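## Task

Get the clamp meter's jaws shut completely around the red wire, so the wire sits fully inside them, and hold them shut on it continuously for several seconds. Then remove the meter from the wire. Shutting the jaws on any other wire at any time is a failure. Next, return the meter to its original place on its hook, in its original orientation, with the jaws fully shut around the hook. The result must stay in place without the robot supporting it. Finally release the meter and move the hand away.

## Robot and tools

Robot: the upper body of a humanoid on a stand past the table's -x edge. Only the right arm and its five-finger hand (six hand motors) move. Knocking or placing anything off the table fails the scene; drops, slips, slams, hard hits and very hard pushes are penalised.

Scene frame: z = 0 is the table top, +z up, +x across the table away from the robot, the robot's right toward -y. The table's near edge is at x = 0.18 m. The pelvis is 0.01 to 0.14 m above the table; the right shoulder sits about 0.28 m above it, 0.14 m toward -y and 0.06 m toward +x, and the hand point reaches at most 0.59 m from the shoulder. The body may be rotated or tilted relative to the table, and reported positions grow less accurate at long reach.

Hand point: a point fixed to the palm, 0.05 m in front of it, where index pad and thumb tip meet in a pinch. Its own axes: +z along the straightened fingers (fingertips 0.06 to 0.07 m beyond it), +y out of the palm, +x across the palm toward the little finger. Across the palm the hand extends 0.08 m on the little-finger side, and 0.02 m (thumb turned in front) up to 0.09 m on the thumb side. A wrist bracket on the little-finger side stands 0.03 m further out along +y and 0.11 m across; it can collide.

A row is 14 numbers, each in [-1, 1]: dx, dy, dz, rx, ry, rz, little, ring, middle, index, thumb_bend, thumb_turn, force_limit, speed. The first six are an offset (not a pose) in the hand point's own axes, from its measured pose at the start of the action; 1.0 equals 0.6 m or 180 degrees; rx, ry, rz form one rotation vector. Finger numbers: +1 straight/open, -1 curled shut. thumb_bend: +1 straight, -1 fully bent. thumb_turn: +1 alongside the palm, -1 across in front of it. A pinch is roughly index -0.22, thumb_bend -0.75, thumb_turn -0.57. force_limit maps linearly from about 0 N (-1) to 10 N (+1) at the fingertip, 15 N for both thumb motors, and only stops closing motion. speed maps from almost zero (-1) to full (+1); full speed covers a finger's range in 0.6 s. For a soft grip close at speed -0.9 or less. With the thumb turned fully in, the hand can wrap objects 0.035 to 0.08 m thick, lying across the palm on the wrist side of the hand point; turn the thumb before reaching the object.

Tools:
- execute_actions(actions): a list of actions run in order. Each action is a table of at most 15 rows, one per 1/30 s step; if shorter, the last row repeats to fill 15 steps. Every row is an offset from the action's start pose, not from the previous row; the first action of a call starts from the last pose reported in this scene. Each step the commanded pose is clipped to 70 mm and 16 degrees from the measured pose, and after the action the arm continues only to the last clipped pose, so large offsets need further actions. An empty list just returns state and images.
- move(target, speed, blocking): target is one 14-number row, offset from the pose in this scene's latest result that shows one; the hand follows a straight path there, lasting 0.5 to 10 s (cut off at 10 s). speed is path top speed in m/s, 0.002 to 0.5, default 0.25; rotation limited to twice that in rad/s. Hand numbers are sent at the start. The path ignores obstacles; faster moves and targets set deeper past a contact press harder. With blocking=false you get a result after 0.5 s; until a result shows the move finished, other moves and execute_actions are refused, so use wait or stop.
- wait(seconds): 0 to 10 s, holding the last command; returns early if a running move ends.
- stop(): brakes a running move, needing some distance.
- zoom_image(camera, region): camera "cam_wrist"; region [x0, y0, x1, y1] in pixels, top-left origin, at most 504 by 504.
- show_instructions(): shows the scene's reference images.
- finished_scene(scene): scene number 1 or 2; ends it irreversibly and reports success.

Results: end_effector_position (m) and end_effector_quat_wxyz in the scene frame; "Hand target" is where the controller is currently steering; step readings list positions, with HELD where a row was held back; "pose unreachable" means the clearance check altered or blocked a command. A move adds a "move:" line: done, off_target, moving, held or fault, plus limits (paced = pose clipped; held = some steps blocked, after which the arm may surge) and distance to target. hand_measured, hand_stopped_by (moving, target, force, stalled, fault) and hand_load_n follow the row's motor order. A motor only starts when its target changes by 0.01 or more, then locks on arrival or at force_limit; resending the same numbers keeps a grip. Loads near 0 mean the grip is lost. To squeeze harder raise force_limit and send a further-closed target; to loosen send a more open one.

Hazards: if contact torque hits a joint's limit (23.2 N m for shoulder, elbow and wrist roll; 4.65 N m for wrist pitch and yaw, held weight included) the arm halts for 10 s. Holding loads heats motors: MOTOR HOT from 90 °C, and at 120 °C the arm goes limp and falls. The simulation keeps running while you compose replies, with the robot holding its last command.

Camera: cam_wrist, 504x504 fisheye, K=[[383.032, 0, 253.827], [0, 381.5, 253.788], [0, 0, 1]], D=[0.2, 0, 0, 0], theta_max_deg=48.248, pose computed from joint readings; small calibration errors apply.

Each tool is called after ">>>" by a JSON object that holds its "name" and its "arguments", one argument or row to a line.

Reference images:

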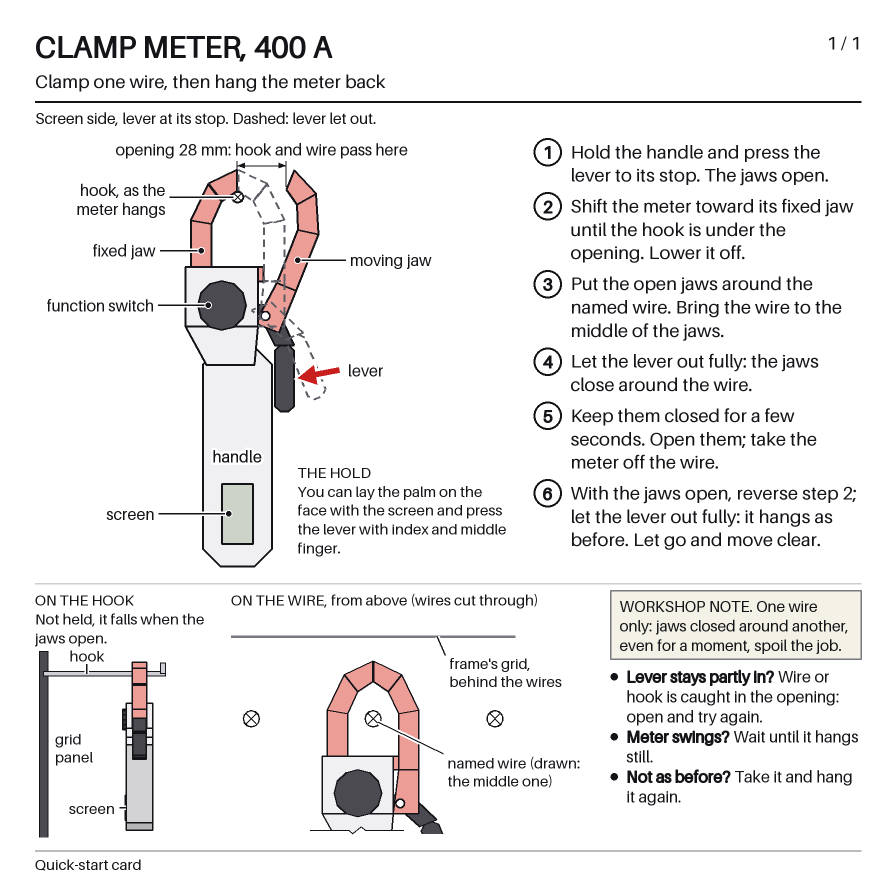

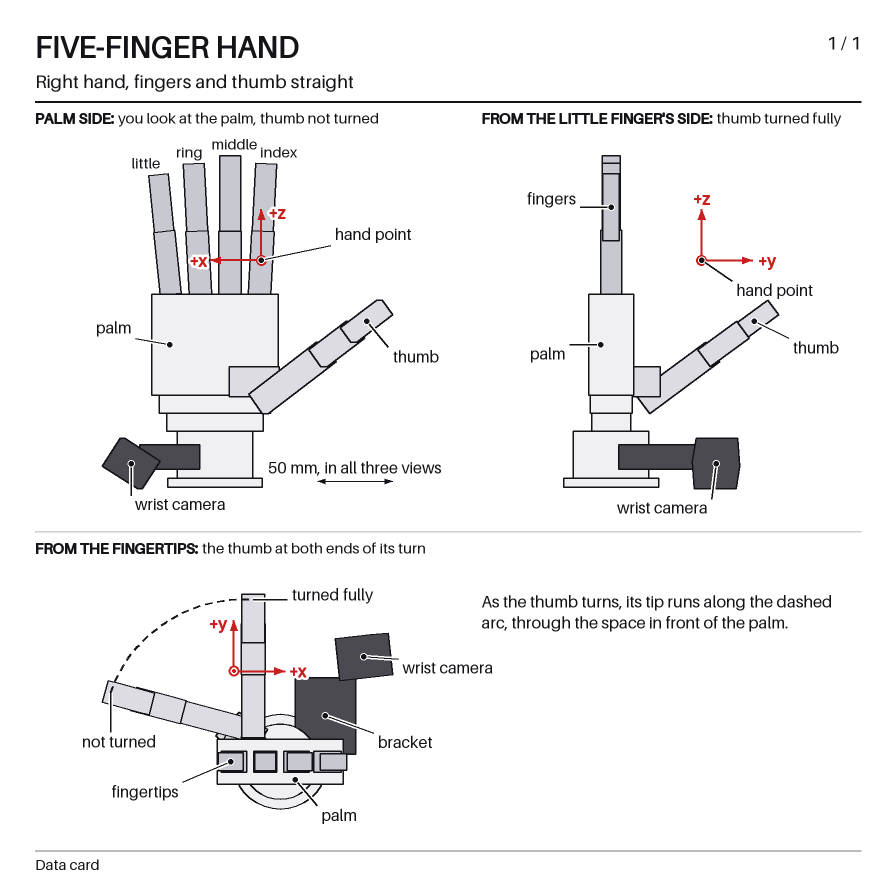

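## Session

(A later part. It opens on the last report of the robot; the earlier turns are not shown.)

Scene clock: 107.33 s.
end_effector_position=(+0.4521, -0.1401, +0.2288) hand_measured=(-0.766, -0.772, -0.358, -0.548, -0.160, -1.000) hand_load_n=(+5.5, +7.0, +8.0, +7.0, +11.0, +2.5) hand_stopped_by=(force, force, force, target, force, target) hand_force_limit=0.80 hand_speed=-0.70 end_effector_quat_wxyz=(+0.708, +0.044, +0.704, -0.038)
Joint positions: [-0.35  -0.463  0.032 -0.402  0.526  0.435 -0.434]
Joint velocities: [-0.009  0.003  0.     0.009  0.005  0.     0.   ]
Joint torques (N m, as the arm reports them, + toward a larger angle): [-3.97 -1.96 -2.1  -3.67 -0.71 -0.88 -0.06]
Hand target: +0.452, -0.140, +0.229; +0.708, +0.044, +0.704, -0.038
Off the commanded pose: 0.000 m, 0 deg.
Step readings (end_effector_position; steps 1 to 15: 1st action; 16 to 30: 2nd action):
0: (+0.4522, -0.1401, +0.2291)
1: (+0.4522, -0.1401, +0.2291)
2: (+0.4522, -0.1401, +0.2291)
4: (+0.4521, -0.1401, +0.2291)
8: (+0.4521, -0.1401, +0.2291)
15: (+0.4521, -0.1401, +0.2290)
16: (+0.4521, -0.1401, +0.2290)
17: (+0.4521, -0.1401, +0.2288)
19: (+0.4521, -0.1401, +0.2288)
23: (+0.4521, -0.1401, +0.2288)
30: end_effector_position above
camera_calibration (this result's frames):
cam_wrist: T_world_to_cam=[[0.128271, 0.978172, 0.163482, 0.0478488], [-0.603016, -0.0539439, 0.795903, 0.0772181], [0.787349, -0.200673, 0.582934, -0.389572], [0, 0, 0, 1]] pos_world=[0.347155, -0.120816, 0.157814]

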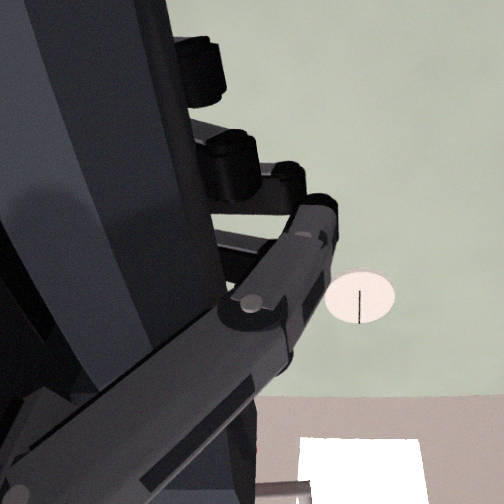

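>>> {"name": "execute_actions", "arguments": {
  "actions": [
    [[0,0,0,0,0,0,-1,-1,-0.3,-0.62,-1,-1,1.0,-0.85]],
    [[0,0,0,0,0,0,-1,-1,-0.3,-0.62,-1,-1,1.0,-0.85]]
  ]
}}

Scene clock: 109.83 s.
end_effector_position=(+0.4521, -0.1402, +0.2286) hand_measured=(-0.766, -0.772, -0.300, -0.610, -0.160, -1.000) hand_load_n=(+6.0, +7.0, +0.0, +10.5, +9.5, +3.0) hand_stopped_by=(force, force, target, force, force, target) hand_force_limit=1.00 hand_speed=-0.85 end_effector_quat_wxyz=(+0.707, +0.044, +0.704, -0.038)
Joint positions: [-0.35  -0.463  0.032 -0.402  0.526  0.435 -0.434]
Joint velocities: [ 0.005 -0.009  0.011  0.005 -0.002  0.     0.   ]
Joint torques (N m, as the arm reports them, + toward a larger angle): [-4.32 -1.43 -2.47 -3.45 -0.1  -0.91 -0.04]
Hand target: +0.452, -0.140, +0.229; +0.707, +0.044, +0.704, -0.038
Off the commanded pose: 0.000 m, 0 deg.
Step readings (end_effector_position; steps 1 to 15: 1st action; 16 to 30: 2nd action):
0: (+0.4521, -0.1401, +0.2288)
1: (+0.4521, -0.1401, +0.2288)
2: (+0.4521, -0.1401, +0.2288)
4: (+0.4521, -0.1401, +0.2288)
8: (+0.4521, -0.1401, +0.2288)
15: (+0.4521, -0.1402, +0.2286)
16: (+0.4521, -0.1402, +0.2286)
17: (+0.4521, -0.1402, +0.2286)
19: (+0.4521, -0.1402, +0.2286)
23: (+0.4521, -0.1402, +0.2286)
30: end_effector_position above
camera_calibration (this result's frames):
cam_wrist: T_world_to_cam=[[0.128404, 0.978188, 0.163282, 0.0478861], [-0.602508, -0.0538301, 0.796296, 0.0770758], [0.787716, -0.200626, 0.582454, -0.38948], [0, 0, 0, 1]] pos_world=[0.34709, -0.120833, 0.15766]

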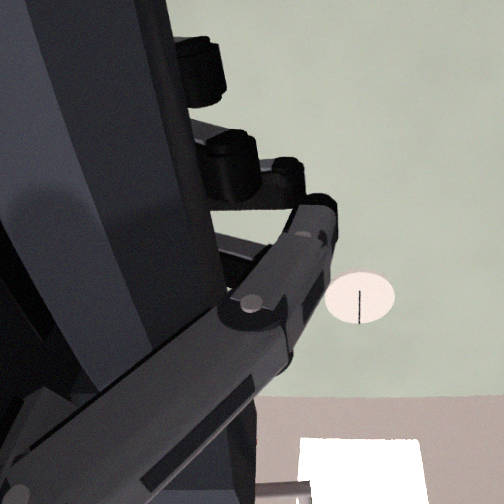

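>>> {"name": "zoom_image", "arguments": {
  "camera": "cam_wrist",
  "region": [200, 384, 340, 504]
}}

Region (200, 384, 340, 504) of cam_wrist's 504x504 image, scaled by 3.600, with more detail than that image has; it fills the top 432 rows of this view, and the rest is white.

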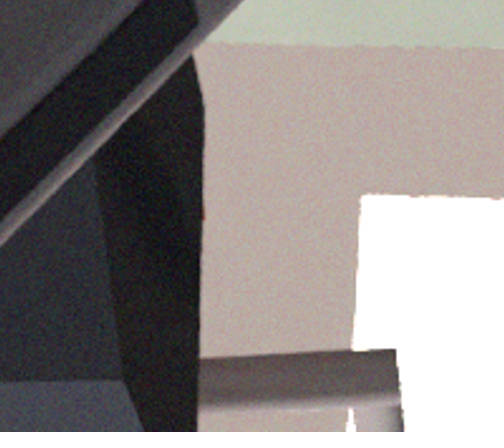

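>>> {"name": "move", "arguments": {
  "target": [-0.005, 0, -0.02, 0, 0, 0, -1, -1, -0.3, -0.62, -1, -1, 1.0, -0.85],
  "speed": 0.02
}}

Scene clock: 120.33 s.
end_effector_position=(+0.4405, -0.1377, +0.2316) hand_measured=(-0.766, -0.772, -0.300, -0.610, -0.160, -1.000) hand_load_n=(+6.0, +7.0, +0.0, +10.5, +9.5, +3.0) hand_stopped_by=(force, force, target, force, force, target) hand_force_limit=1.00 hand_speed=-0.85 end_effector_quat_wxyz=(+0.708, +0.041, +0.704, -0.038)
Joint positions: [-0.304 -0.463  0.024 -0.485  0.529  0.468 -0.449]
Joint velocities: [-0.009 -0.006  0.005 -0.005 -0.002  0.     0.   ]
Joint torques (N m, as the arm reports them, + toward a larger angle): [-4.8  -1.58 -2.47 -4.67  0.01 -1.28 -0.18]
Hand target: +0.440, -0.138, +0.231; +0.707, +0.043, +0.705, -0.038
Off the commanded pose: 0.001 m, 0 deg.
move: done
camera_calibration (this result's frames):
cam_wrist: T_world_to_cam=[[0.125034, 0.979253, 0.159466, 0.0489832], [-0.603534, -0.0524993, 0.795607, 0.0686013], [0.787473, -0.195721, 0.584448, -0.381294], [0, 0, 0, 1]] pos_world=[0.335537, -0.118993, 0.160456]

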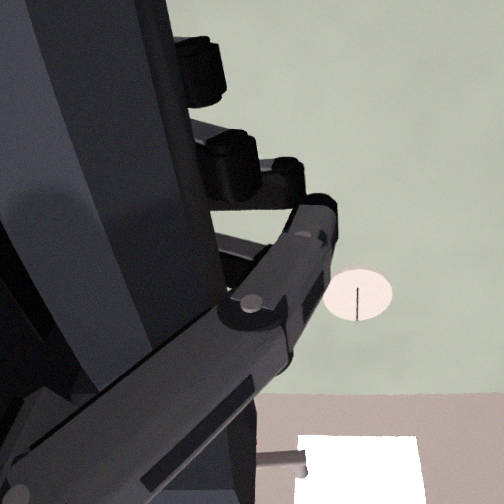

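>>> {"name": "move", "arguments": {
  "target": [0.075, 0, 0, 0, 0, 0, -1, -1, -0.3, -0.62, -1, -1, 1.0, -0.85],
  "speed": 0.03
}}

Scene clock: 122.60 s.
end_effector_position=(+0.4398, -0.1389, +0.1867) hand_measured=(-0.766, -0.772, -0.300, -0.610, -0.160, -1.000) hand_load_n=(+6.0, +7.0, +0.0, +10.5, +9.5, +3.0) hand_stopped_by=(force, force, target, force, force, target) hand_force_limit=1.00 hand_speed=-0.85 end_effector_quat_wxyz=(+0.708, +0.041, +0.704, -0.040)
Joint positions: [-0.233 -0.425  0.116 -0.261  0.428  0.173 -0.386]
Joint velocities: [ 0.    -0.006  0.003  0.009 -0.012 -0.01   0.   ]
Joint torques (N m, as the arm reports them, + toward a larger angle): [-4.63 -1.49 -1.83 -4.58 -0.54 -1.44 -0.04]
Hand target: +0.440, -0.138, +0.186; +0.708, +0.039, +0.704, -0.040
Off the commanded pose: 0.002 m, 0 deg.
move: done
camera_calibration (this result's frames):
cam_wrist: T_world_to_cam=[[0.127182, 0.979279, 0.157599, 0.0568427], [-0.604018, -0.0495659, 0.795428, 0.104518], [0.786758, -0.196356, 0.585198, -0.354617], [0, 0, 0, 1]] pos_world=[0.334899, -0.120116, 0.115426]

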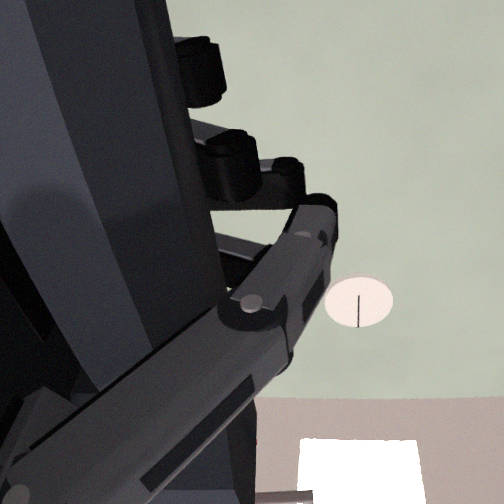

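>>> {"name": "move", "arguments": {
  "target": [-0.0222, 0.1434, -0.0497, -0.0353, -0.0127, -0.25, -1, -1, -0.3, -0.62, -1, -1, 1.0, -0.85],
  "speed": 0.15
}}

Scene clock: 134.67 s.
end_effector_position=(+0.4220, -0.0468, +0.1980) hand_measured=(-0.766, -0.772, -0.300, -0.610, -0.160, -1.000) hand_load_n=(+6.0, +7.0, +0.0, +10.5, +9.5, +3.0) hand_stopped_by=(force, force, target, force, force, target) hand_force_limit=1.00 hand_speed=-0.85 end_effector_quat_wxyz=(+0.650, -0.274, +0.657, -0.265)
Joint positions: [-0.625 -0.637  0.561 -0.738  0.129  1.152 -0.539]
Joint velocities: [-0.009  0.012  0.02  -0.008 -0.008  0.    -0.001]
Joint torques (N m, as the arm reports them, + toward a larger angle): [-5.41 -1.03 -2.47 -3.28 -0.83 -0.69 -0.66]
Hand target: +0.422, -0.047, +0.199; +0.651, -0.274, +0.656, -0.267
Off the commanded pose: 0.004 m, 1 deg.
move: off_target
camera_calibration (this result's frames):
cam_wrist: T_world_to_cam=[[0.00152616, 0.810104, -0.586284, 0.159533], [-0.583416, 0.476886, 0.657424, 0.132629], [0.812172, 0.341044, 0.473355, -0.292577], [0, 0, 0, 1]] pos_world=[0.314757, -0.0927051, 0.144831]

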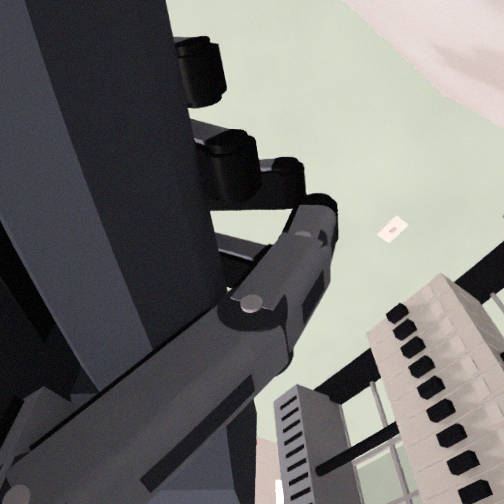

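>>> {"name": "move", "arguments": {
  "target": [-0.1123, 0.0105, 0.058, -0.0554, -0.0945, -0.1397, -1, -1, -0.3, -0.62, -1, -1, 1.0, -0.85],
  "speed": 0.12
}}

Scene clock: 142.17 s.
end_effector_position=(+0.4573, +0.0031, +0.2448) hand_measured=(-0.766, -0.772, -0.300, -0.610, -0.160, -1.000) hand_load_n=(+6.0, +7.0, +0.0, +10.5, +9.5, +3.0) hand_stopped_by=(force, force, target, force, force, target) hand_force_limit=1.00 hand_speed=-0.85 end_effector_quat_wxyz=(+0.641, -0.496, +0.503, -0.299)
Joint positions: [-1.217 -0.908  0.867 -0.442  0.097  0.906 -0.114]
Joint velocities: [-0.003 -0.006  0.026  0.    -0.005  0.     0.   ]
Joint torques (N m, as the arm reports them, + toward a larger angle): [-7.5  -1.94 -3.84 -1.43 -1.42 -0.57 -0.79]
Hand target: +0.458, +0.002, +0.244; +0.640, -0.497, +0.503, -0.301
Off the commanded pose: 0.005 m, 1 deg.
move: off_target
camera_calibration (this result's frames):
cam_wrist: T_world_to_cam=[[-0.147805, 0.46713, -0.871747, 0.285716], [-0.793087, 0.470642, 0.386664, 0.260841], [0.590903, 0.748522, 0.300911, -0.218282], [0, 0, 0, 1]] pos_world=[0.378084, -0.0928404, 0.213898]

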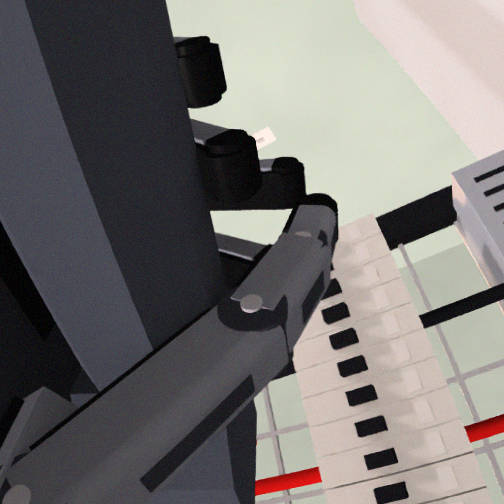

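>>> {"name": "zoom_image", "arguments": {
  "camera": "cam_wrist",
  "region": [230, 230, 504, 504]
}}

Region (230, 230, 504, 504) of cam_wrist's 504x504 image, scaled by 1.839, with more detail than that image has.

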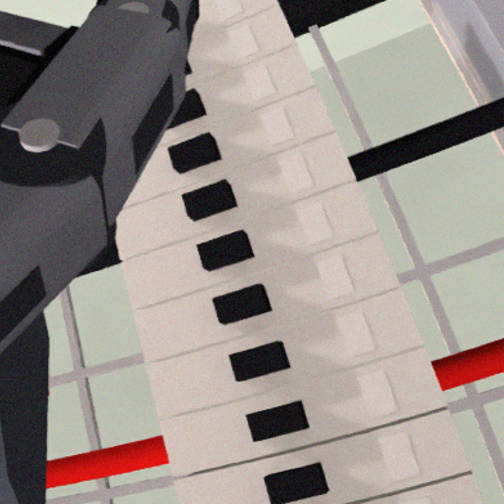

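>>> {"name": "move", "arguments": {
  "target": [-0.05, 0, 0.033, 0, 0, 0, -1, -1, -0.3, -0.62, -1, -1, 1.0, -0.85],
  "speed": 0.05
}}

Scene clock: 147.37 s.
end_effector_position=(+0.4663, +0.0369, +0.2562) hand_measured=(-0.766, -0.772, -0.300, -0.610, -0.160, -1.000) hand_load_n=(+6.0, +7.0, +0.0, +10.5, +9.5, +3.0) hand_stopped_by=(force, force, target, force, force, target) hand_force_limit=1.00 hand_speed=-0.85 end_effector_quat_wxyz=(+0.643, -0.495, +0.504, -0.297)
Joint positions: [-1.355 -0.75   0.925 -0.342  0.097  1.001 -0.112]
Joint velocities: [ 0.002 -0.006  0.018  0.011 -0.009  0.001  0.   ]
Joint torques (N m, as the arm reports them, + toward a larger angle): [-8.1  -1.86 -3.46 -1.59 -1.89 -0.4  -0.78]
Hand target: +0.467, +0.036, +0.255; +0.641, -0.495, +0.504, -0.299
Off the commanded pose: 0.001 m, 0 deg.
move: done
camera_calibration (this result's frames):
cam_wrist: T_world_to_cam=[[-0.148912, 0.471513, -0.869195, 0.280868], [-0.793934, 0.466988, 0.389346, 0.247495], [0.589486, 0.748062, 0.30481, -0.252596], [0, 0, 0, 1]] pos_world=[0.387221, -0.0590522, 0.224762]

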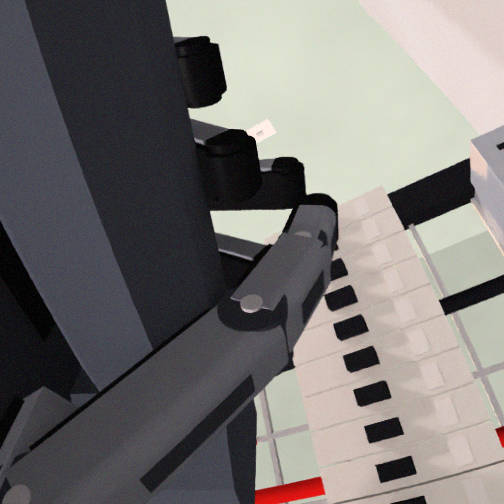

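>>> {"name": "zoom_image", "arguments": {
  "camera": "cam_wrist",
  "region": [230, 230, 504, 504]
}}

Region (230, 230, 504, 504) of cam_wrist's 504x504 image, scaled by 1.839, with more detail than that image has.

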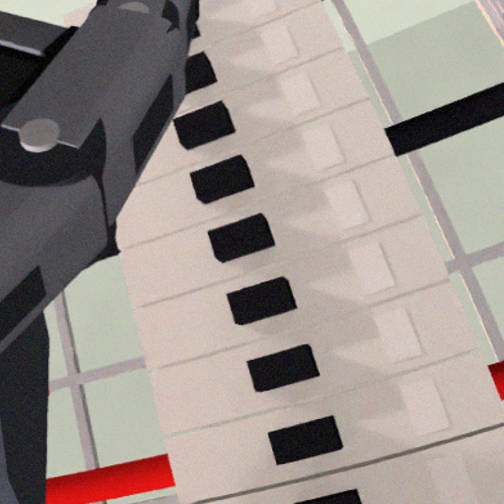

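>>> {"name": "move", "arguments": {
  "target": [-0.058, 0, 0.018, 0, 0, 0, -1, -1, -0.3, -0.62, -1, -1, 1.0, -0.85],
  "speed": 0.04
}}

Scene clock: 152.77 s.
end_effector_position=(+0.4650, +0.0720, +0.2690) hand_measured=(-0.766, -0.772, -0.300, -0.610, -0.160, -1.000) hand_load_n=(+6.0, +7.0, +0.0, +10.5, +9.5, +3.0) hand_stopped_by=(force, force, target, force, force, target) hand_force_limit=1.00 hand_speed=-0.85 end_effector_quat_wxyz=(+0.644, -0.494, +0.504, -0.295)
Joint positions: [-1.47  -0.592  0.956 -0.27   0.097  1.117 -0.112]
Joint velocities: [0.003 0.    0.011 0.009 0.005 0.002 0.   ]
Joint torques (N m, as the arm reports them, + toward a larger angle): [-8.52 -1.36 -3.76 -1.27 -1.07 -0.38 -0.92]
Hand target: +0.466, +0.072, +0.268; +0.643, -0.494, +0.504, -0.297
Off the commanded pose: 0.001 m, 0 deg.
move: done
camera_calibration (this result's frames):
cam_wrist: T_world_to_cam=[[-0.151281, 0.475066, -0.866849, 0.275498], [-0.794714, 0.463042, 0.392456, 0.224888], [0.58783, 0.748268, 0.307492, -0.282087], [0, 0, 0, 1]] pos_world=[0.386219, -0.0239356, 0.237296]

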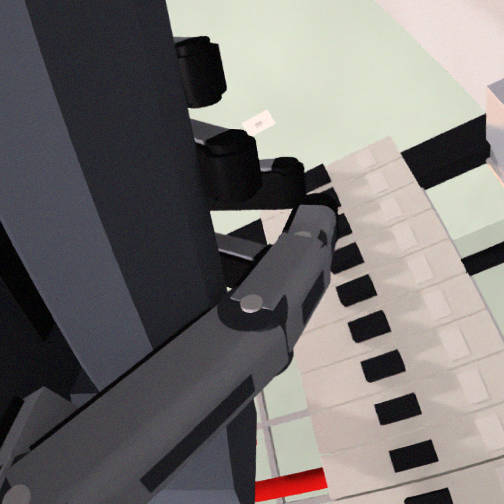

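>>> {"name": "execute_actions", "arguments": {
  "actions": []
}}

Scene clock: 154.17 s.
end_effector_position=(+0.4650, +0.0720, +0.2690) hand_measured=(-0.766, -0.772, -0.300, -0.610, -0.160, -1.000) hand_load_n=(+6.0, +7.0, +0.0, +10.5, +9.5, +3.0) hand_stopped_by=(force, force, target, force, force, target) hand_force_limit=1.00 hand_speed=-0.85 end_effector_quat_wxyz=(+0.644, -0.494, +0.504, -0.295)
Joint positions: [-1.47  -0.592  0.956 -0.27   0.097  1.117 -0.112]
Joint velocities: [ 0.     0.     0.011 -0.002 -0.005  0.     0.   ]
Joint torques (N m, as the arm reports them, + toward a larger angle): [-8.67 -1.3  -3.71 -1.68 -1.01 -0.3  -0.91]
Hand target: +0.466, +0.072, +0.268; +0.643, -0.494, +0.504, -0.297
Off the commanded pose: 0.001 m, 0 deg.
camera_calibration (this result's frames):
cam_wrist: T_world_to_cam=[[-0.151288, 0.47504, -0.866862, 0.275498], [-0.794701, 0.463066, 0.392454, 0.224889], [0.587846, 0.748269, 0.307458, -0.282081], [0, 0, 0, 1]] pos_world=[0.386219, -0.0239387, 0.237288]

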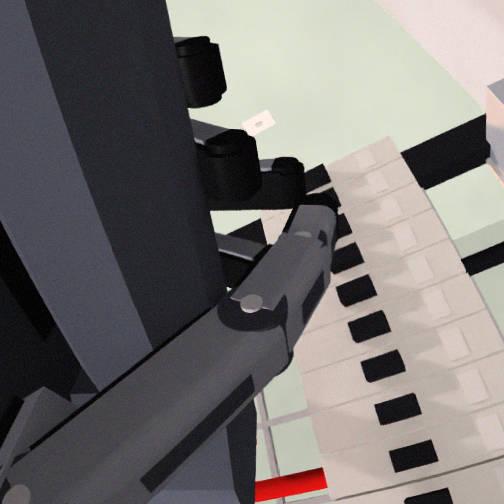

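>>> {"name": "move", "arguments": {
  "target": [-0.025,0,0,0,0,0,-1,-1,-0.3,-0.62,-1,-1,1.0,-0.85],
  "speed": 0.03
}}

Scene clock: 156.47 s.
end_effector_position=(+0.4597, +0.0859, +0.2746) hand_measured=(-0.766, -0.772, -0.300, -0.610, -0.160, -1.000) hand_load_n=(+6.0, +7.0, +0.0, +10.5, +9.5, +3.0) hand_stopped_by=(force, force, target, force, force, target) hand_force_limit=1.00 hand_speed=-0.85 end_effector_quat_wxyz=(+0.645, -0.494, +0.504, -0.293)
Joint positions: [-1.509 -0.531  0.959 -0.265  0.097  1.18  -0.112]
Joint velocities: [ 0.021  0.    -0.002  0.    -0.003  0.008  0.   ]
Joint torques (N m, as the arm reports them, + toward a larger angle): [-8.54 -1.07 -3.28 -1.21 -1.08 -0.33 -0.93]
Hand target: +0.460, +0.086, +0.274; +0.644, -0.494, +0.504, -0.295
Off the commanded pose: 0.001 m, 0 deg.
move: done
camera_calibration (this result's frames):
cam_wrist: T_world_to_cam=[[-0.154215, 0.477156, -0.865182, 0.273649], [-0.795591, 0.45927, 0.395102, 0.212035], [0.585877, 0.749262, 0.308795, -0.290592], [0, 0, 0, 1]] pos_world=[0.381145, -0.0102249, 0.242714]

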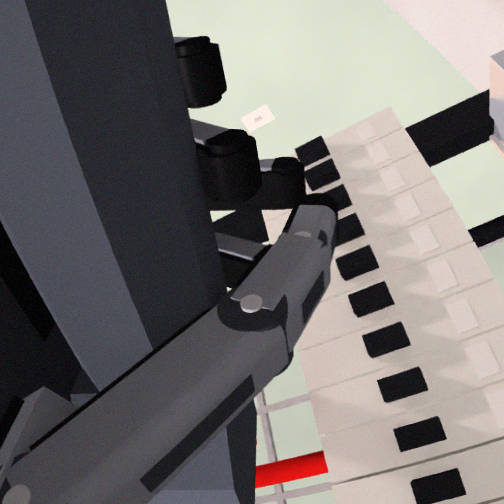

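>>> {"name": "zoom_image", "arguments": {
  "camera": "cam_wrist",
  "region": [220, 400, 360, 504]
}}

Region (220, 400, 360, 504) of cam_wrist's 504x504 image, scaled by 3.600, with more detail than that image has; it fills the top 374 rows of this view, and the rest is white.

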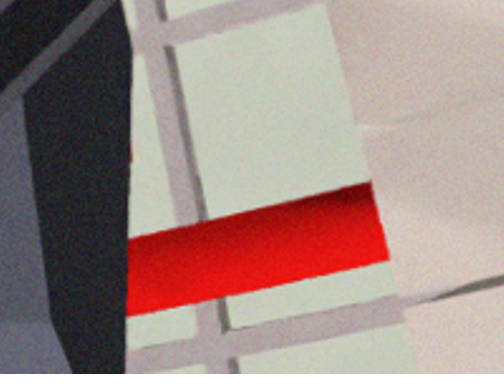

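>>> {"name": "move", "arguments": {
  "target": [-0.025,0,0,0,0,0,-1,-1,-0.3,-0.62,-1,-1,1.0,-0.85],
  "speed": 0.02
}}

>>> {"name": "zoom_image", "arguments": {
  "camera": "cam_wrist",
  "region": [220, 400, 360, 504]
}}

Scene clock: 159.47 s.
end_effector_position=(+0.4544, +0.0995, +0.2801) hand_measured=(-0.766, -0.772, -0.300, -0.610, -0.160, -1.000) hand_load_n=(+6.0, +7.0, +0.0, +10.5, +9.5, +3.0) hand_stopped_by=(force, force, target, force, force, target) hand_force_limit=1.00 hand_speed=-0.85 end_effector_quat_wxyz=(+0.645, -0.494, +0.505, -0.291)
Joint positions: [-1.547 -0.47   0.96  -0.251  0.097  1.236 -0.112]
Joint velocities: [-0.005  0.    -0.005  0.     0.005  0.005  0.   ]
Joint torques (N m, as the arm reports them, + toward a larger angle): [-8.72 -0.96 -3.53 -1.34 -0.83 -0.34 -0.92]
Hand target: +0.455, +0.099, +0.280; +0.645, -0.494, +0.504, -0.293
Off the commanded pose: 0.001 m, 0 deg.
move: done
camera_calibration (this result's frames):
cam_wrist: T_world_to_cam=[[-0.157368, 0.479219, -0.863472, 0.271834], [-0.796103, 0.455814, 0.398063, 0.199143], [0.584342, 0.750055, 0.309777, -0.299062], [0, 0, 0, 1]] pos_world=[0.376071, 0.0032725, 0.248092]

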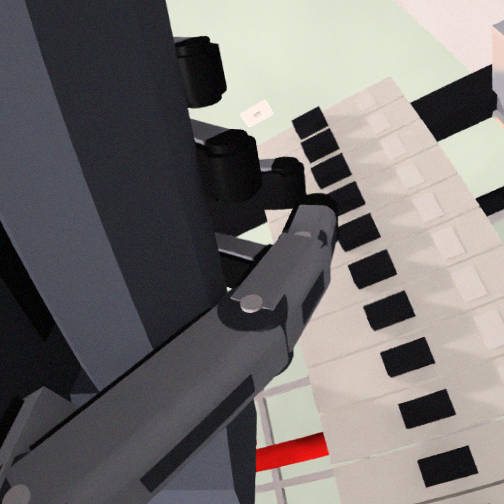

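Region (220, 400, 360, 504) of cam_wrist's 504x504 image, scaled by 3.600, with more detail than that image has; it fills the top 374 rows of this view, and the rest is white.

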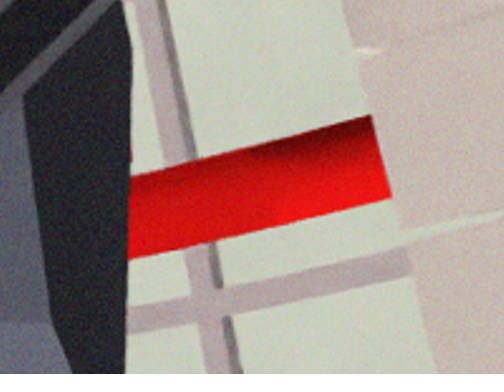

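>>> {"name": "move", "arguments": {
  "target": [-0.019,0.007,0.009,0,0,0,-1,-1,-0.3,-0.62,-1,-1,1.0,-0.85],
  "speed": 0.02
}}

>>> {"name": "zoom_image", "arguments": {
  "camera": "cam_wrist",
  "region": [220, 400, 360, 504]
}}

Scene clock: 164.80 s.
end_effector_position=(+0.4546, +0.1132, +0.2796) hand_measured=(-0.766, -0.772, -0.300, -0.610, -0.160, -1.000) hand_load_n=(+6.0, +7.0, +0.0, +10.5, +9.5, +3.0) hand_stopped_by=(force, force, target, force, force, target) hand_force_limit=1.00 hand_speed=-0.85 end_effector_quat_wxyz=(+0.645, -0.495, +0.506, -0.287)
Joint positions: [-1.572 -0.406  0.969 -0.189  0.097  1.237 -0.122]
Joint velocities: [ 0.014 -0.005  0.003  0.005 -0.012  0.    -0.002]
Joint torques (N m, as the arm reports them, + toward a larger angle): [-8.47 -1.1  -3.13 -1.77 -1.14 -0.31 -0.95]
Hand target: +0.455, +0.113, +0.280; +0.645, -0.494, +0.505, -0.290
Off the commanded pose: 0.001 m, 0 deg.
move: done
camera_calibration (this result's frames):
cam_wrist: T_world_to_cam=[[-0.164079, 0.48074, -0.861375, 0.267168], [-0.795556, 0.451799, 0.403694, 0.191914], [0.58324, 0.75151, 0.308325, -0.308513], [0, 0, 0, 1]] pos_world=[0.376452, 0.0167059, 0.247779]

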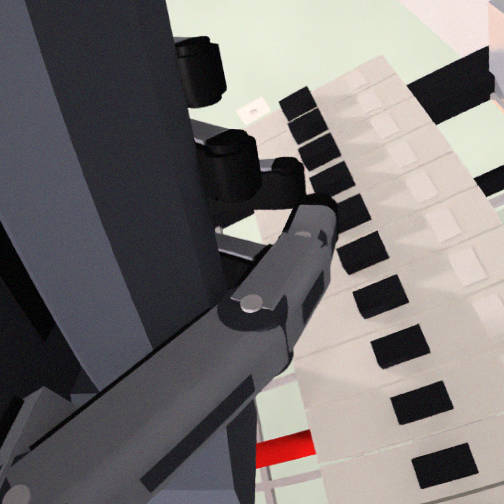

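Region (220, 400, 360, 504) of cam_wrist's 504x504 image, scaled by 3.600, with more detail than that image has; it fills the top 374 rows of this view, and the rest is white.

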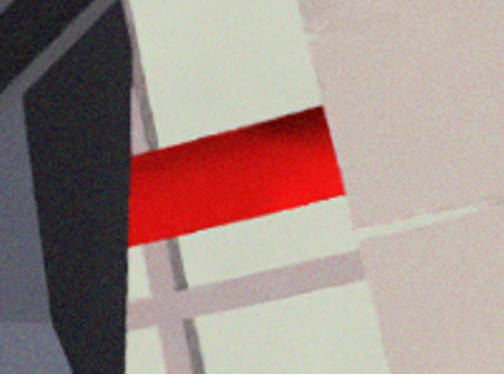

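>>> {"name": "move", "arguments": {
  "target": [-0.015,0.0056,0.014,0,0,0,-1,-1,-0.3,-0.62,-1,-1,1.0,-0.85],
  "speed": 0.02
}}

>>> {"name": "zoom_image", "arguments": {
  "camera": "cam_wrist",
  "region": [220, 400, 360, 504]
}}

Scene clock: 167.33 s.
end_effector_position=(+0.4590, +0.1244, +0.2787) hand_measured=(-0.766, -0.772, -0.300, -0.610, -0.160, -1.000) hand_load_n=(+6.0, +7.0, +0.0, +10.5, +9.5, +3.0) hand_stopped_by=(force, force, target, force, force, target) hand_force_limit=1.00 hand_speed=-0.85 end_effector_quat_wxyz=(+0.644, -0.496, +0.508, -0.285)
Joint positions: [-1.597 -0.351  0.975 -0.1    0.097  1.21  -0.127]
Joint velocities: [-0.006 -0.006  0.009  0.002  0.011  0.    -0.001]
Joint torques (N m, as the arm reports them, + toward a larger angle): [-8.6  -1.34 -3.34 -0.95 -1.28 -0.63 -0.93]
Hand target: +0.459, +0.125, +0.280; +0.645, -0.495, +0.506, -0.287
Off the commanded pose: 0.001 m, 0 deg.
move: done
camera_calibration (this result's frames):
cam_wrist: T_world_to_cam=[[-0.170021, 0.482371, -0.859308, 0.263627], [-0.79247, 0.451381, 0.410178, 0.187509], [0.585733, 0.750715, 0.305521, -0.319477], [0, 0, 0, 1]] pos_world=[0.380546, 0.0280315, 0.247232]

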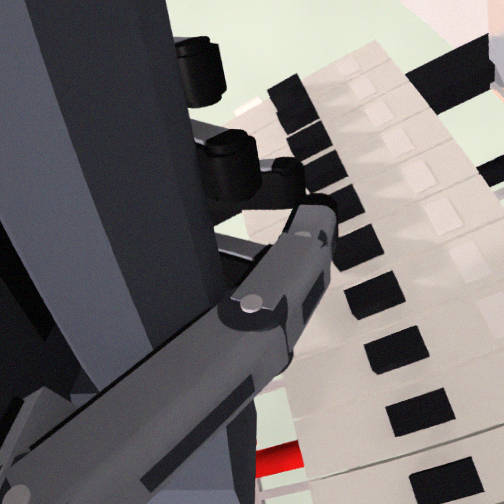

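Region (220, 400, 360, 504) of cam_wrist's 504x504 image, scaled by 3.600, with more detail than that image has; it fills the top 374 rows of this view, and the rest is white.

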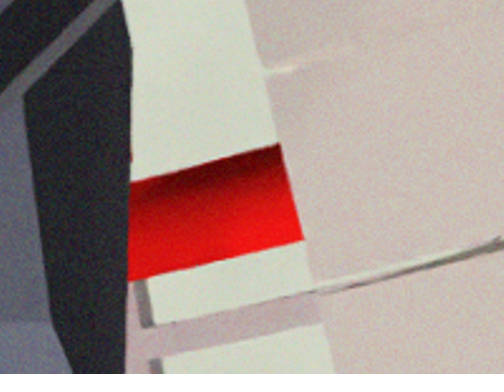

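>>> {"name": "execute_actions", "arguments": {
  "actions": [
    [[0,0,0,0,0,0,-1,-1,0.1,0.1,-1,-1,1.0,-0.6]],
    [[0,0,0,0,0,0,-1,-1,0.1,0.1,-1,-1,1.0,-0.6]],
    [[0,0,0,0,0,0,-1,-1,0.1,0.1,-1,-1,1.0,-0.6]]
  ]
}}

>>> {"name": "zoom_image", "arguments": {
  "camera": "cam_wrist",
  "region": [220, 400, 360, 504]
}}

Scene clock: 170.00 s.
end_effector_position=(+0.4615, +0.1201, +0.2774) hand_measured=(-0.766, -0.772, +0.100, +0.100, -0.160, -1.000) hand_load_n=(+3.5, +6.0, +0.0, -0.5, +8.0, +3.5) hand_stopped_by=(force, force, target, target, force, target) hand_force_limit=1.00 hand_speed=-0.60 end_effector_quat_wxyz=(+0.640, -0.493, +0.512, -0.290)
Joint positions: [-1.595 -0.357  0.975 -0.1    0.097  1.22  -0.127]
Joint velocities: [-0.003 -0.002  0.005  0.    -0.009  0.     0.   ]
Joint torques (N m, as the arm reports them, + toward a larger angle): [-8.89 -0.64 -3.9  -1.68 -0.96 -0.61 -0.8 ]
Hand target: +0.460, +0.122, +0.278; +0.642, -0.494, +0.511, -0.288
Off the commanded pose: 0.002 m, 0 deg.
Step readings (end_effector_position; steps 1 to 15: 1st action; 16 to 30: 2nd action; 31 to 45: 3rd action):
0: (+0.4590, +0.1244, +0.2787)
1: (+0.4590, +0.1244, +0.2787)
2: (+0.4590, +0.1244, +0.2787)
4: (+0.4590, +0.1244, +0.2787)
8: (+0.4590, +0.1244, +0.2787)
15: (+0.4590, +0.1244, +0.2787)
16: (+0.4590, +0.1244, +0.2787)
17: (+0.4590, +0.1244, +0.2787)
19: (+0.4590, +0.1244, +0.2787)
23: (+0.4590, +0.1244, +0.2787)
30: (+0.4604, +0.1219, +0.2780)
31: (+0.4607, +0.1215, +0.2778)
32: (+0.4610, +0.1210, +0.2776)
34: (+0.4614, +0.1203, +0.2774)
38: (+0.4615, +0.1201, +0.2774)
45: end_effector_position above
camera_calibration (this result's frames):
cam_wrist: T_world_to_cam=[[-0.16549, 0.481708, -0.860564, 0.263354], [-0.784584, 0.464385, 0.410822, 0.186609], [0.59753, 0.743171, 0.301089, -0.320626], [0, 0, 0, 1]] pos_world=[0.381576, 0.0247615, 0.246507]

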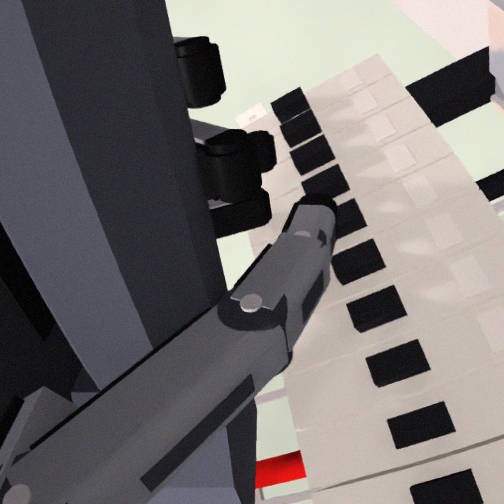

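Region (220, 400, 360, 504) of cam_wrist's 504x504 image, scaled by 3.600, with more detail than that image has; it fills the top 374 rows of this view, and the rest is white.

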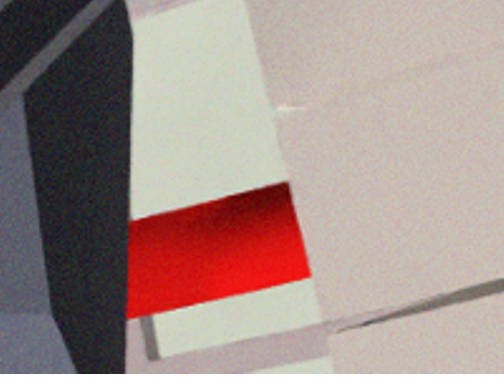

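>>> {"name": "execute_actions", "arguments": {
  "actions": [
    [[0.002,0,0,0,0,0,-1,-1,0.1,0.1,-1,-1,1.0,-0.6]]
  ]
}}

>>> {"name": "wait", "arguments": {
  "seconds": 6
}}

Scene clock: 171.50 s.
end_effector_position=(+0.4621, +0.1190, +0.2773) hand_measured=(-0.766, -0.772, +0.100, +0.100, -0.160, -1.000) hand_load_n=(+3.5, +6.0, +0.0, +0.0, +8.0, +3.5) hand_stopped_by=(force, force, target, target, force, target) hand_force_limit=1.00 hand_speed=-0.60 end_effector_quat_wxyz=(+0.640, -0.493, +0.513, -0.291)
Joint positions: [-1.594 -0.36   0.975 -0.1    0.097  1.219 -0.127]
Joint velocities: [-0.012  0.     0.003 -0.006  0.     0.     0.   ]
Joint torques (N m, as the arm reports them, + toward a larger angle): [-8.42 -1.43 -3.41 -1.38 -1.22 -0.49 -0.95]
Hand target: +0.462, +0.119, +0.277; +0.640, -0.493, +0.512, -0.290
Off the commanded pose: 0.000 m, 0 deg.
Step readings (end_effector_position):
0: (+0.4615, +0.1201, +0.2774)
1: (+0.4615, +0.1201, +0.2774)
2: (+0.4616, +0.1199, +0.2773)
4: (+0.4620, +0.1193, +0.2773)
8: (+0.4622, +0.1190, +0.2773)
15: end_effector_position above
camera_calibration (this result's frames):
cam_wrist: T_world_to_cam=[[-0.164122, 0.481699, -0.860831, 0.263381], [-0.783781, 0.466196, 0.410303, 0.187199], [0.598958, 0.742043, 0.301034, -0.320718], [0, 0, 0, 1]] pos_world=[0.382047, 0.023845, 0.246466]

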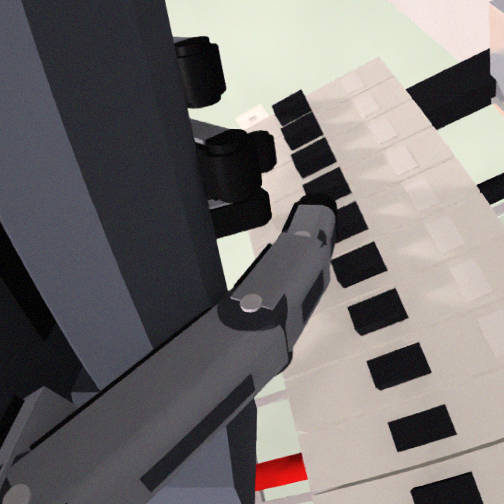

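Scene clock: 177.50 s.
end_effector_position=(+0.4621, +0.1191, +0.2773) hand_measured=(-0.766, -0.772, +0.100, +0.100, -0.160, -1.000) hand_load_n=(+3.5, +6.0, +0.0, +0.0, +8.0, +3.5) hand_stopped_by=(force, force, target, target, force, target) hand_force_limit=1.00 hand_speed=-0.60 end_effector_quat_wxyz=(+0.640, -0.493, +0.513, -0.291)
Joint positions: [-1.594 -0.36   0.975 -0.1    0.097  1.219 -0.127]
Joint velocities: [-0.002 -0.002  0.002 -0.003  0.011  0.     0.   ]
Joint torques (N m, as the arm reports them, + toward a larger angle): [-8.81 -1.07 -3.75 -1.92 -0.9  -0.52 -0.92]
Hand target: +0.462, +0.119, +0.277; +0.640, -0.493, +0.512, -0.290
Off the commanded pose: 0.000 m, 0 deg.
wait: 6.00 s; at rest by 0.17 s
camera_calibration (this result's frames):
cam_wrist: T_world_to_cam=[[-0.164153, 0.481701, -0.860824, 0.263386], [-0.783864, 0.466073, 0.410284, 0.187214], [0.598841, 0.742119, 0.301081, -0.320696], [0, 0, 0, 1]] pos_world=[0.382033, 0.0238656, 0.246474]

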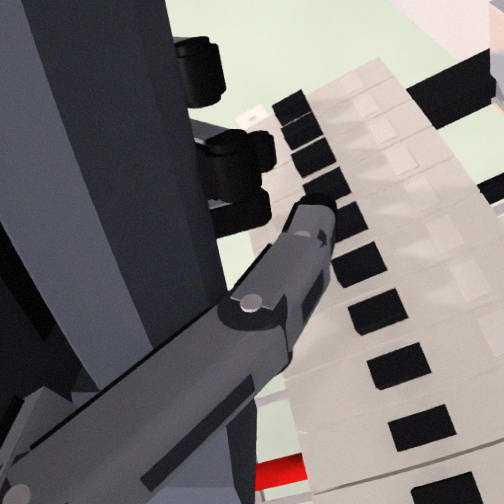

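>>> {"name": "execute_actions", "arguments": {
  "actions": [
    [[0,0,0,0,0,0,-1,-1,0.1,-0.62,-1,-1,-0.8,-0.75]],
    [[0,0,0,0,0,0,-1,-1,0.1,-0.62,-1,-1,-0.8,-0.75]]
  ]
}}

Scene clock: 179.73 s.
end_effector_position=(+0.4621, +0.1191, +0.2773) hand_measured=(-0.766, -0.772, +0.100, -0.134, -0.160, -1.000) hand_load_n=(+3.5, +6.0, +0.0, +1.0, +8.0, +3.0) hand_stopped_by=(force, force, target, force, force, target) hand_force_limit=-0.80 hand_speed=-0.75 end_effector_quat_wxyz=(+0.640, -0.493, +0.513, -0.291)
Joint positions: [-1.594 -0.36   0.975 -0.1    0.097  1.219 -0.127]
Joint velocities: [-0.005 -0.003  0.006  0.008  0.     0.     0.   ]
Joint torques (N m, as the arm reports them, + toward a larger angle): [-8.79 -1.6  -3.45 -1.03 -1.3  -0.46 -0.88]
Hand target: +0.462, +0.119, +0.277; +0.640, -0.493, +0.513, -0.291
Off the commanded pose: 0.000 m, 0 deg.
Step readings (end_effector_position; steps 1 to 15: 1st action; 16 to 30: 2nd action):
0: (+0.4621, +0.1191, +0.2773)
1: (+0.4621, +0.1191, +0.2773)
2: (+0.4621, +0.1191, +0.2773)
4: (+0.4621, +0.1191, +0.2773)
8: (+0.4621, +0.1191, +0.2773)
15: (+0.4621, +0.1191, +0.2773)
16: (+0.4621, +0.1191, +0.2773)
17: (+0.4621, +0.1191, +0.2773)
19: (+0.4621, +0.1191, +0.2773)
23: (+0.4621, +0.1191, +0.2773)
30: end_effector_position above
camera_calibration (this result's frames):
cam_wrist: T_world_to_cam=[[-0.164155, 0.481701, -0.860823, 0.263387], [-0.783871, 0.466064, 0.410282, 0.187216], [0.598832, 0.742124, 0.301085, -0.320695], [0, 0, 0, 1]] pos_world=[0.382032, 0.0238672, 0.246474]

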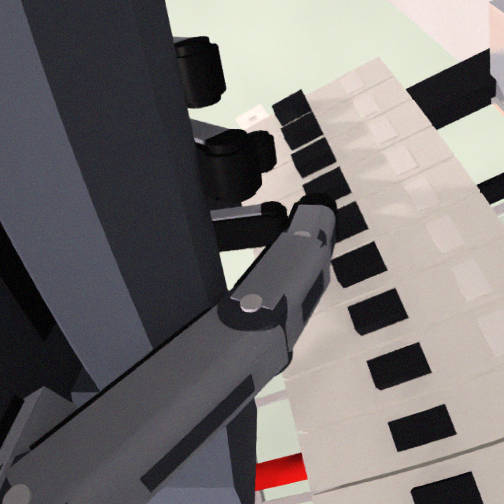

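>>> {"name": "execute_actions", "arguments": {
  "actions": [
    [[0,0,0,0,0,0,-1,-1,0.1,-0.06,-1,-1,-0.8,-0.75],[-0.001,0,0,0,0,0,-1,-1,0.1,-0.06,-1,-1,-0.8,-0.75],[-0.0015,0,0,0,0,0,-1,-1,0.1,-0.06,-1,-1,-0.8,-0.75],[-0.002,0,0,0,0,0,-1,-1,0.1,-0.06,-1,-1,-0.8,-0.75],[-0.0025,0,0,0,0,0,-1,-1,0.1,-0.06,-1,-1,-0.8,-0.75],[-0.003,0,-0.0005,0,0,0,-1,-1,0.1,-0.06,-1,-1,-0.8,-0.75],[-0.0035,0.0005,-0.0005,0,0,0,-1,-1,0.1,-0.06,-1,-1,-0.8,-0.75],[-0.004,0.0005,-0.0005,0,0,0,-1,-1,0.1,-0.06,-1,-1,-0.8,-0.75],[-0.0045,0.0005,-0.001,0,0,0,-1,-1,0.1,-0.06,-1,-1,-0.8,-0.75],[-0.005,0.001,-0.001,0,0,0,-1,-1,0.1,-0.06,-1,-1,-0.8,-0.75],[-0.0055,0.001,-0.001,0,0,0,-1,-1,0.1,-0.06,-1,-1,-0.8,-0.75],[-0.006,0.001,-0.001,0,0,0,-1,-1,0.1,-0.06,-1,-1,-0.8,-0.75],[-0.0065,0.001,-0.0015,0,0,0,-1,-1,0.1,-0.06,-1,-1,-0.8,-0.75],[-0.007,0.001,-0.0015,0,0,0,-1,-1,0.1,-0.06,-1,-1,-0.8,-0.75]]
  ]
}}

>>> {"name": "wait", "arguments": {
  "seconds": 7
}}

>>> {"name": "zoom_image", "arguments": {
  "camera": "cam_wrist",
  "region": [220, 400, 360, 504]
}}

Scene clock: 181.67 s.
end_effector_position=(+0.4598, +0.1224, +0.2770) hand_measured=(-0.766, -0.772, +0.100, -0.060, -0.160, -1.000) hand_load_n=(+3.5, +6.0, +0.0, +0.0, +8.0, +3.5) hand_stopped_by=(force, force, target, target, force, target) hand_force_limit=-0.80 hand_speed=-0.75 end_effector_quat_wxyz=(+0.639, -0.494, +0.513, -0.290)
Joint positions: [-1.599 -0.345  0.975 -0.1    0.097  1.232 -0.127]
Joint velocities: [-0.002  0.028  0.     0.014  0.005  0.025  0.   ]
Joint torques (N m, as the arm reports them, + toward a larger angle): [-8.61 -0.93 -3.92 -1.51 -1.35 -0.35 -0.95]
Hand target: +0.460, +0.123, +0.278; +0.640, -0.493, +0.513, -0.291
Off the commanded pose: 0.001 m, 0 deg.
Step readings (end_effector_position):
0: (+0.4621, +0.1191, +0.2773)
1: (+0.4621, +0.1191, +0.2773)
2: (+0.4621, +0.1191, +0.2773)
4: (+0.4621, +0.1192, +0.2773)
8: (+0.4613, +0.1203, +0.2772)
15: end_effector_position above
camera_calibration (this result's frames):
cam_wrist: T_world_to_cam=[[-0.168445, 0.481084, -0.860339, 0.263064], [-0.783238, 0.464598, 0.413143, 0.183056], [0.598469, 0.743443, 0.298544, -0.321003], [0, 0, 0, 1]] pos_world=[0.379799, 0.027044, 0.246529]

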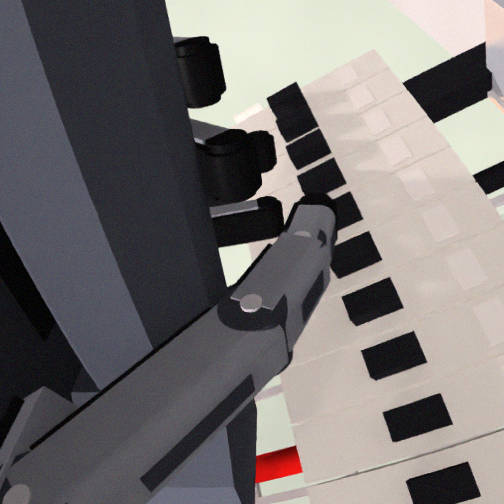

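Scene clock: 188.67 s.
end_effector_position=(+0.4596, +0.1227, +0.2772) hand_measured=(-0.766, -0.772, +0.100, -0.060, -0.160, -1.000) hand_load_n=(+3.5, +6.0, +0.0, +0.0, +8.0, +3.5) hand_stopped_by=(force, force, target, target, force, target) hand_force_limit=-0.80 hand_speed=-0.75 end_effector_quat_wxyz=(+0.639, -0.494, +0.513, -0.290)
Joint positions: [-1.6   -0.344  0.975 -0.1    0.097  1.233 -0.127]
Joint velocities: [-0.002 -0.005 -0.011 -0.003 -0.003  0.     0.   ]
Joint torques (N m, as the arm reports them, + toward a larger angle): [-8.85 -1.14 -3.12 -1.3  -1.33 -0.38 -0.93]
Hand target: +0.460, +0.123, +0.278; +0.640, -0.493, +0.513, -0.291
Off the commanded pose: 0.001 m, 0 deg.
wait: 7.00 s; at rest by 0.17 s
camera_calibration (this result's frames):
cam_wrist: T_world_to_cam=[[-0.168373, 0.481026, -0.860386, 0.263044], [-0.783388, 0.464482, 0.412988, 0.182845], [0.598292, 0.743553, 0.298623, -0.321107], [0, 0, 0, 1]] pos_world=[0.379644, 0.0273013, 0.246697]

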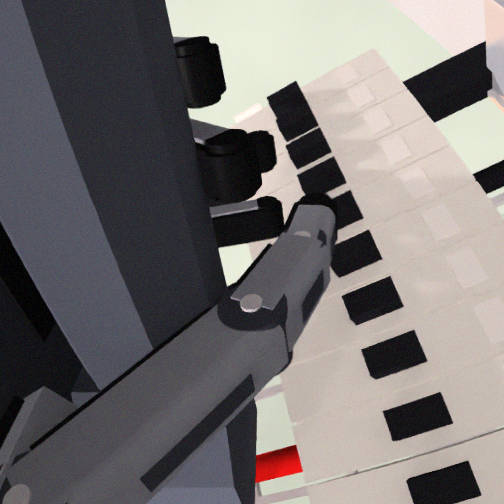

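Region (220, 400, 360, 504) of cam_wrist's 504x504 image, scaled by 3.600, with more detail than that image has; it fills the top 374 rows of this view, and the rest is white.

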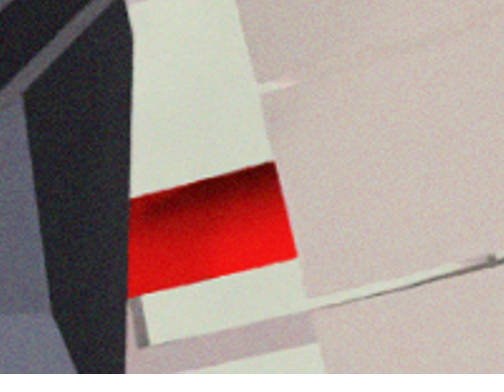

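>>> {"name": "execute_actions", "arguments": {
  "actions": [
    [[0,0,0,0,0,0,-1,-1,0.1,-0.62,-1,-1,-0.8,-0.75]]
  ]
}}

Scene clock: 189.57 s.
end_effector_position=(+0.4596, +0.1227, +0.2772) hand_measured=(-0.766, -0.772, +0.100, -0.142, -0.160, -1.000) hand_load_n=(+3.5, +6.0, +0.0, +1.5, +8.0, +3.0) hand_stopped_by=(force, force, target, force, force, target) hand_force_limit=-0.80 hand_speed=-0.75 end_effector_quat_wxyz=(+0.639, -0.494, +0.513, -0.290)
Joint positions: [-1.6   -0.344  0.975 -0.1    0.097  1.233 -0.127]
Joint velocities: [-0.002  0.    -0.02  -0.005 -0.015  0.     0.   ]
Joint torques (N m, as the arm reports them, + toward a larger angle): [-8.49 -0.59 -3.24 -1.65 -0.63 -0.49 -0.86]
Hand target: +0.460, +0.123, +0.277; +0.639, -0.494, +0.513, -0.290
Off the commanded pose: 0.000 m, 0 deg.
Step readings (end_effector_position):
0: (+0.4596, +0.1227, +0.2772)
1: (+0.4596, +0.1227, +0.2772)
2: (+0.4596, +0.1227, +0.2772)
4: (+0.4596, +0.1227, +0.2772)
8: (+0.4596, +0.1227, +0.2772)
15: end_effector_position above
camera_calibration (this result's frames):
cam_wrist: T_world_to_cam=[[-0.168373, 0.481026, -0.860386, 0.263044], [-0.783388, 0.464483, 0.412988, 0.182844], [0.598293, 0.743552, 0.298623, -0.321107], [0, 0, 0, 1]] pos_world=[0.379644, 0.0273013, 0.246697]

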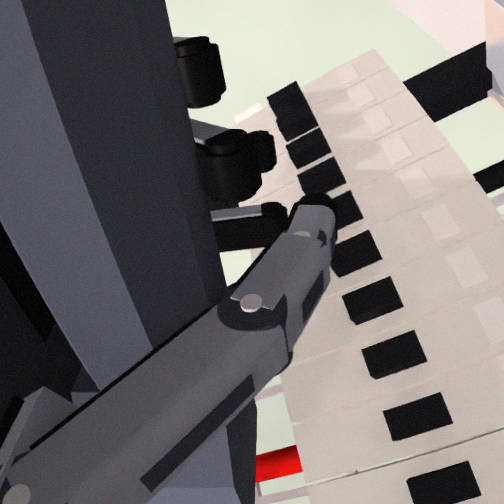

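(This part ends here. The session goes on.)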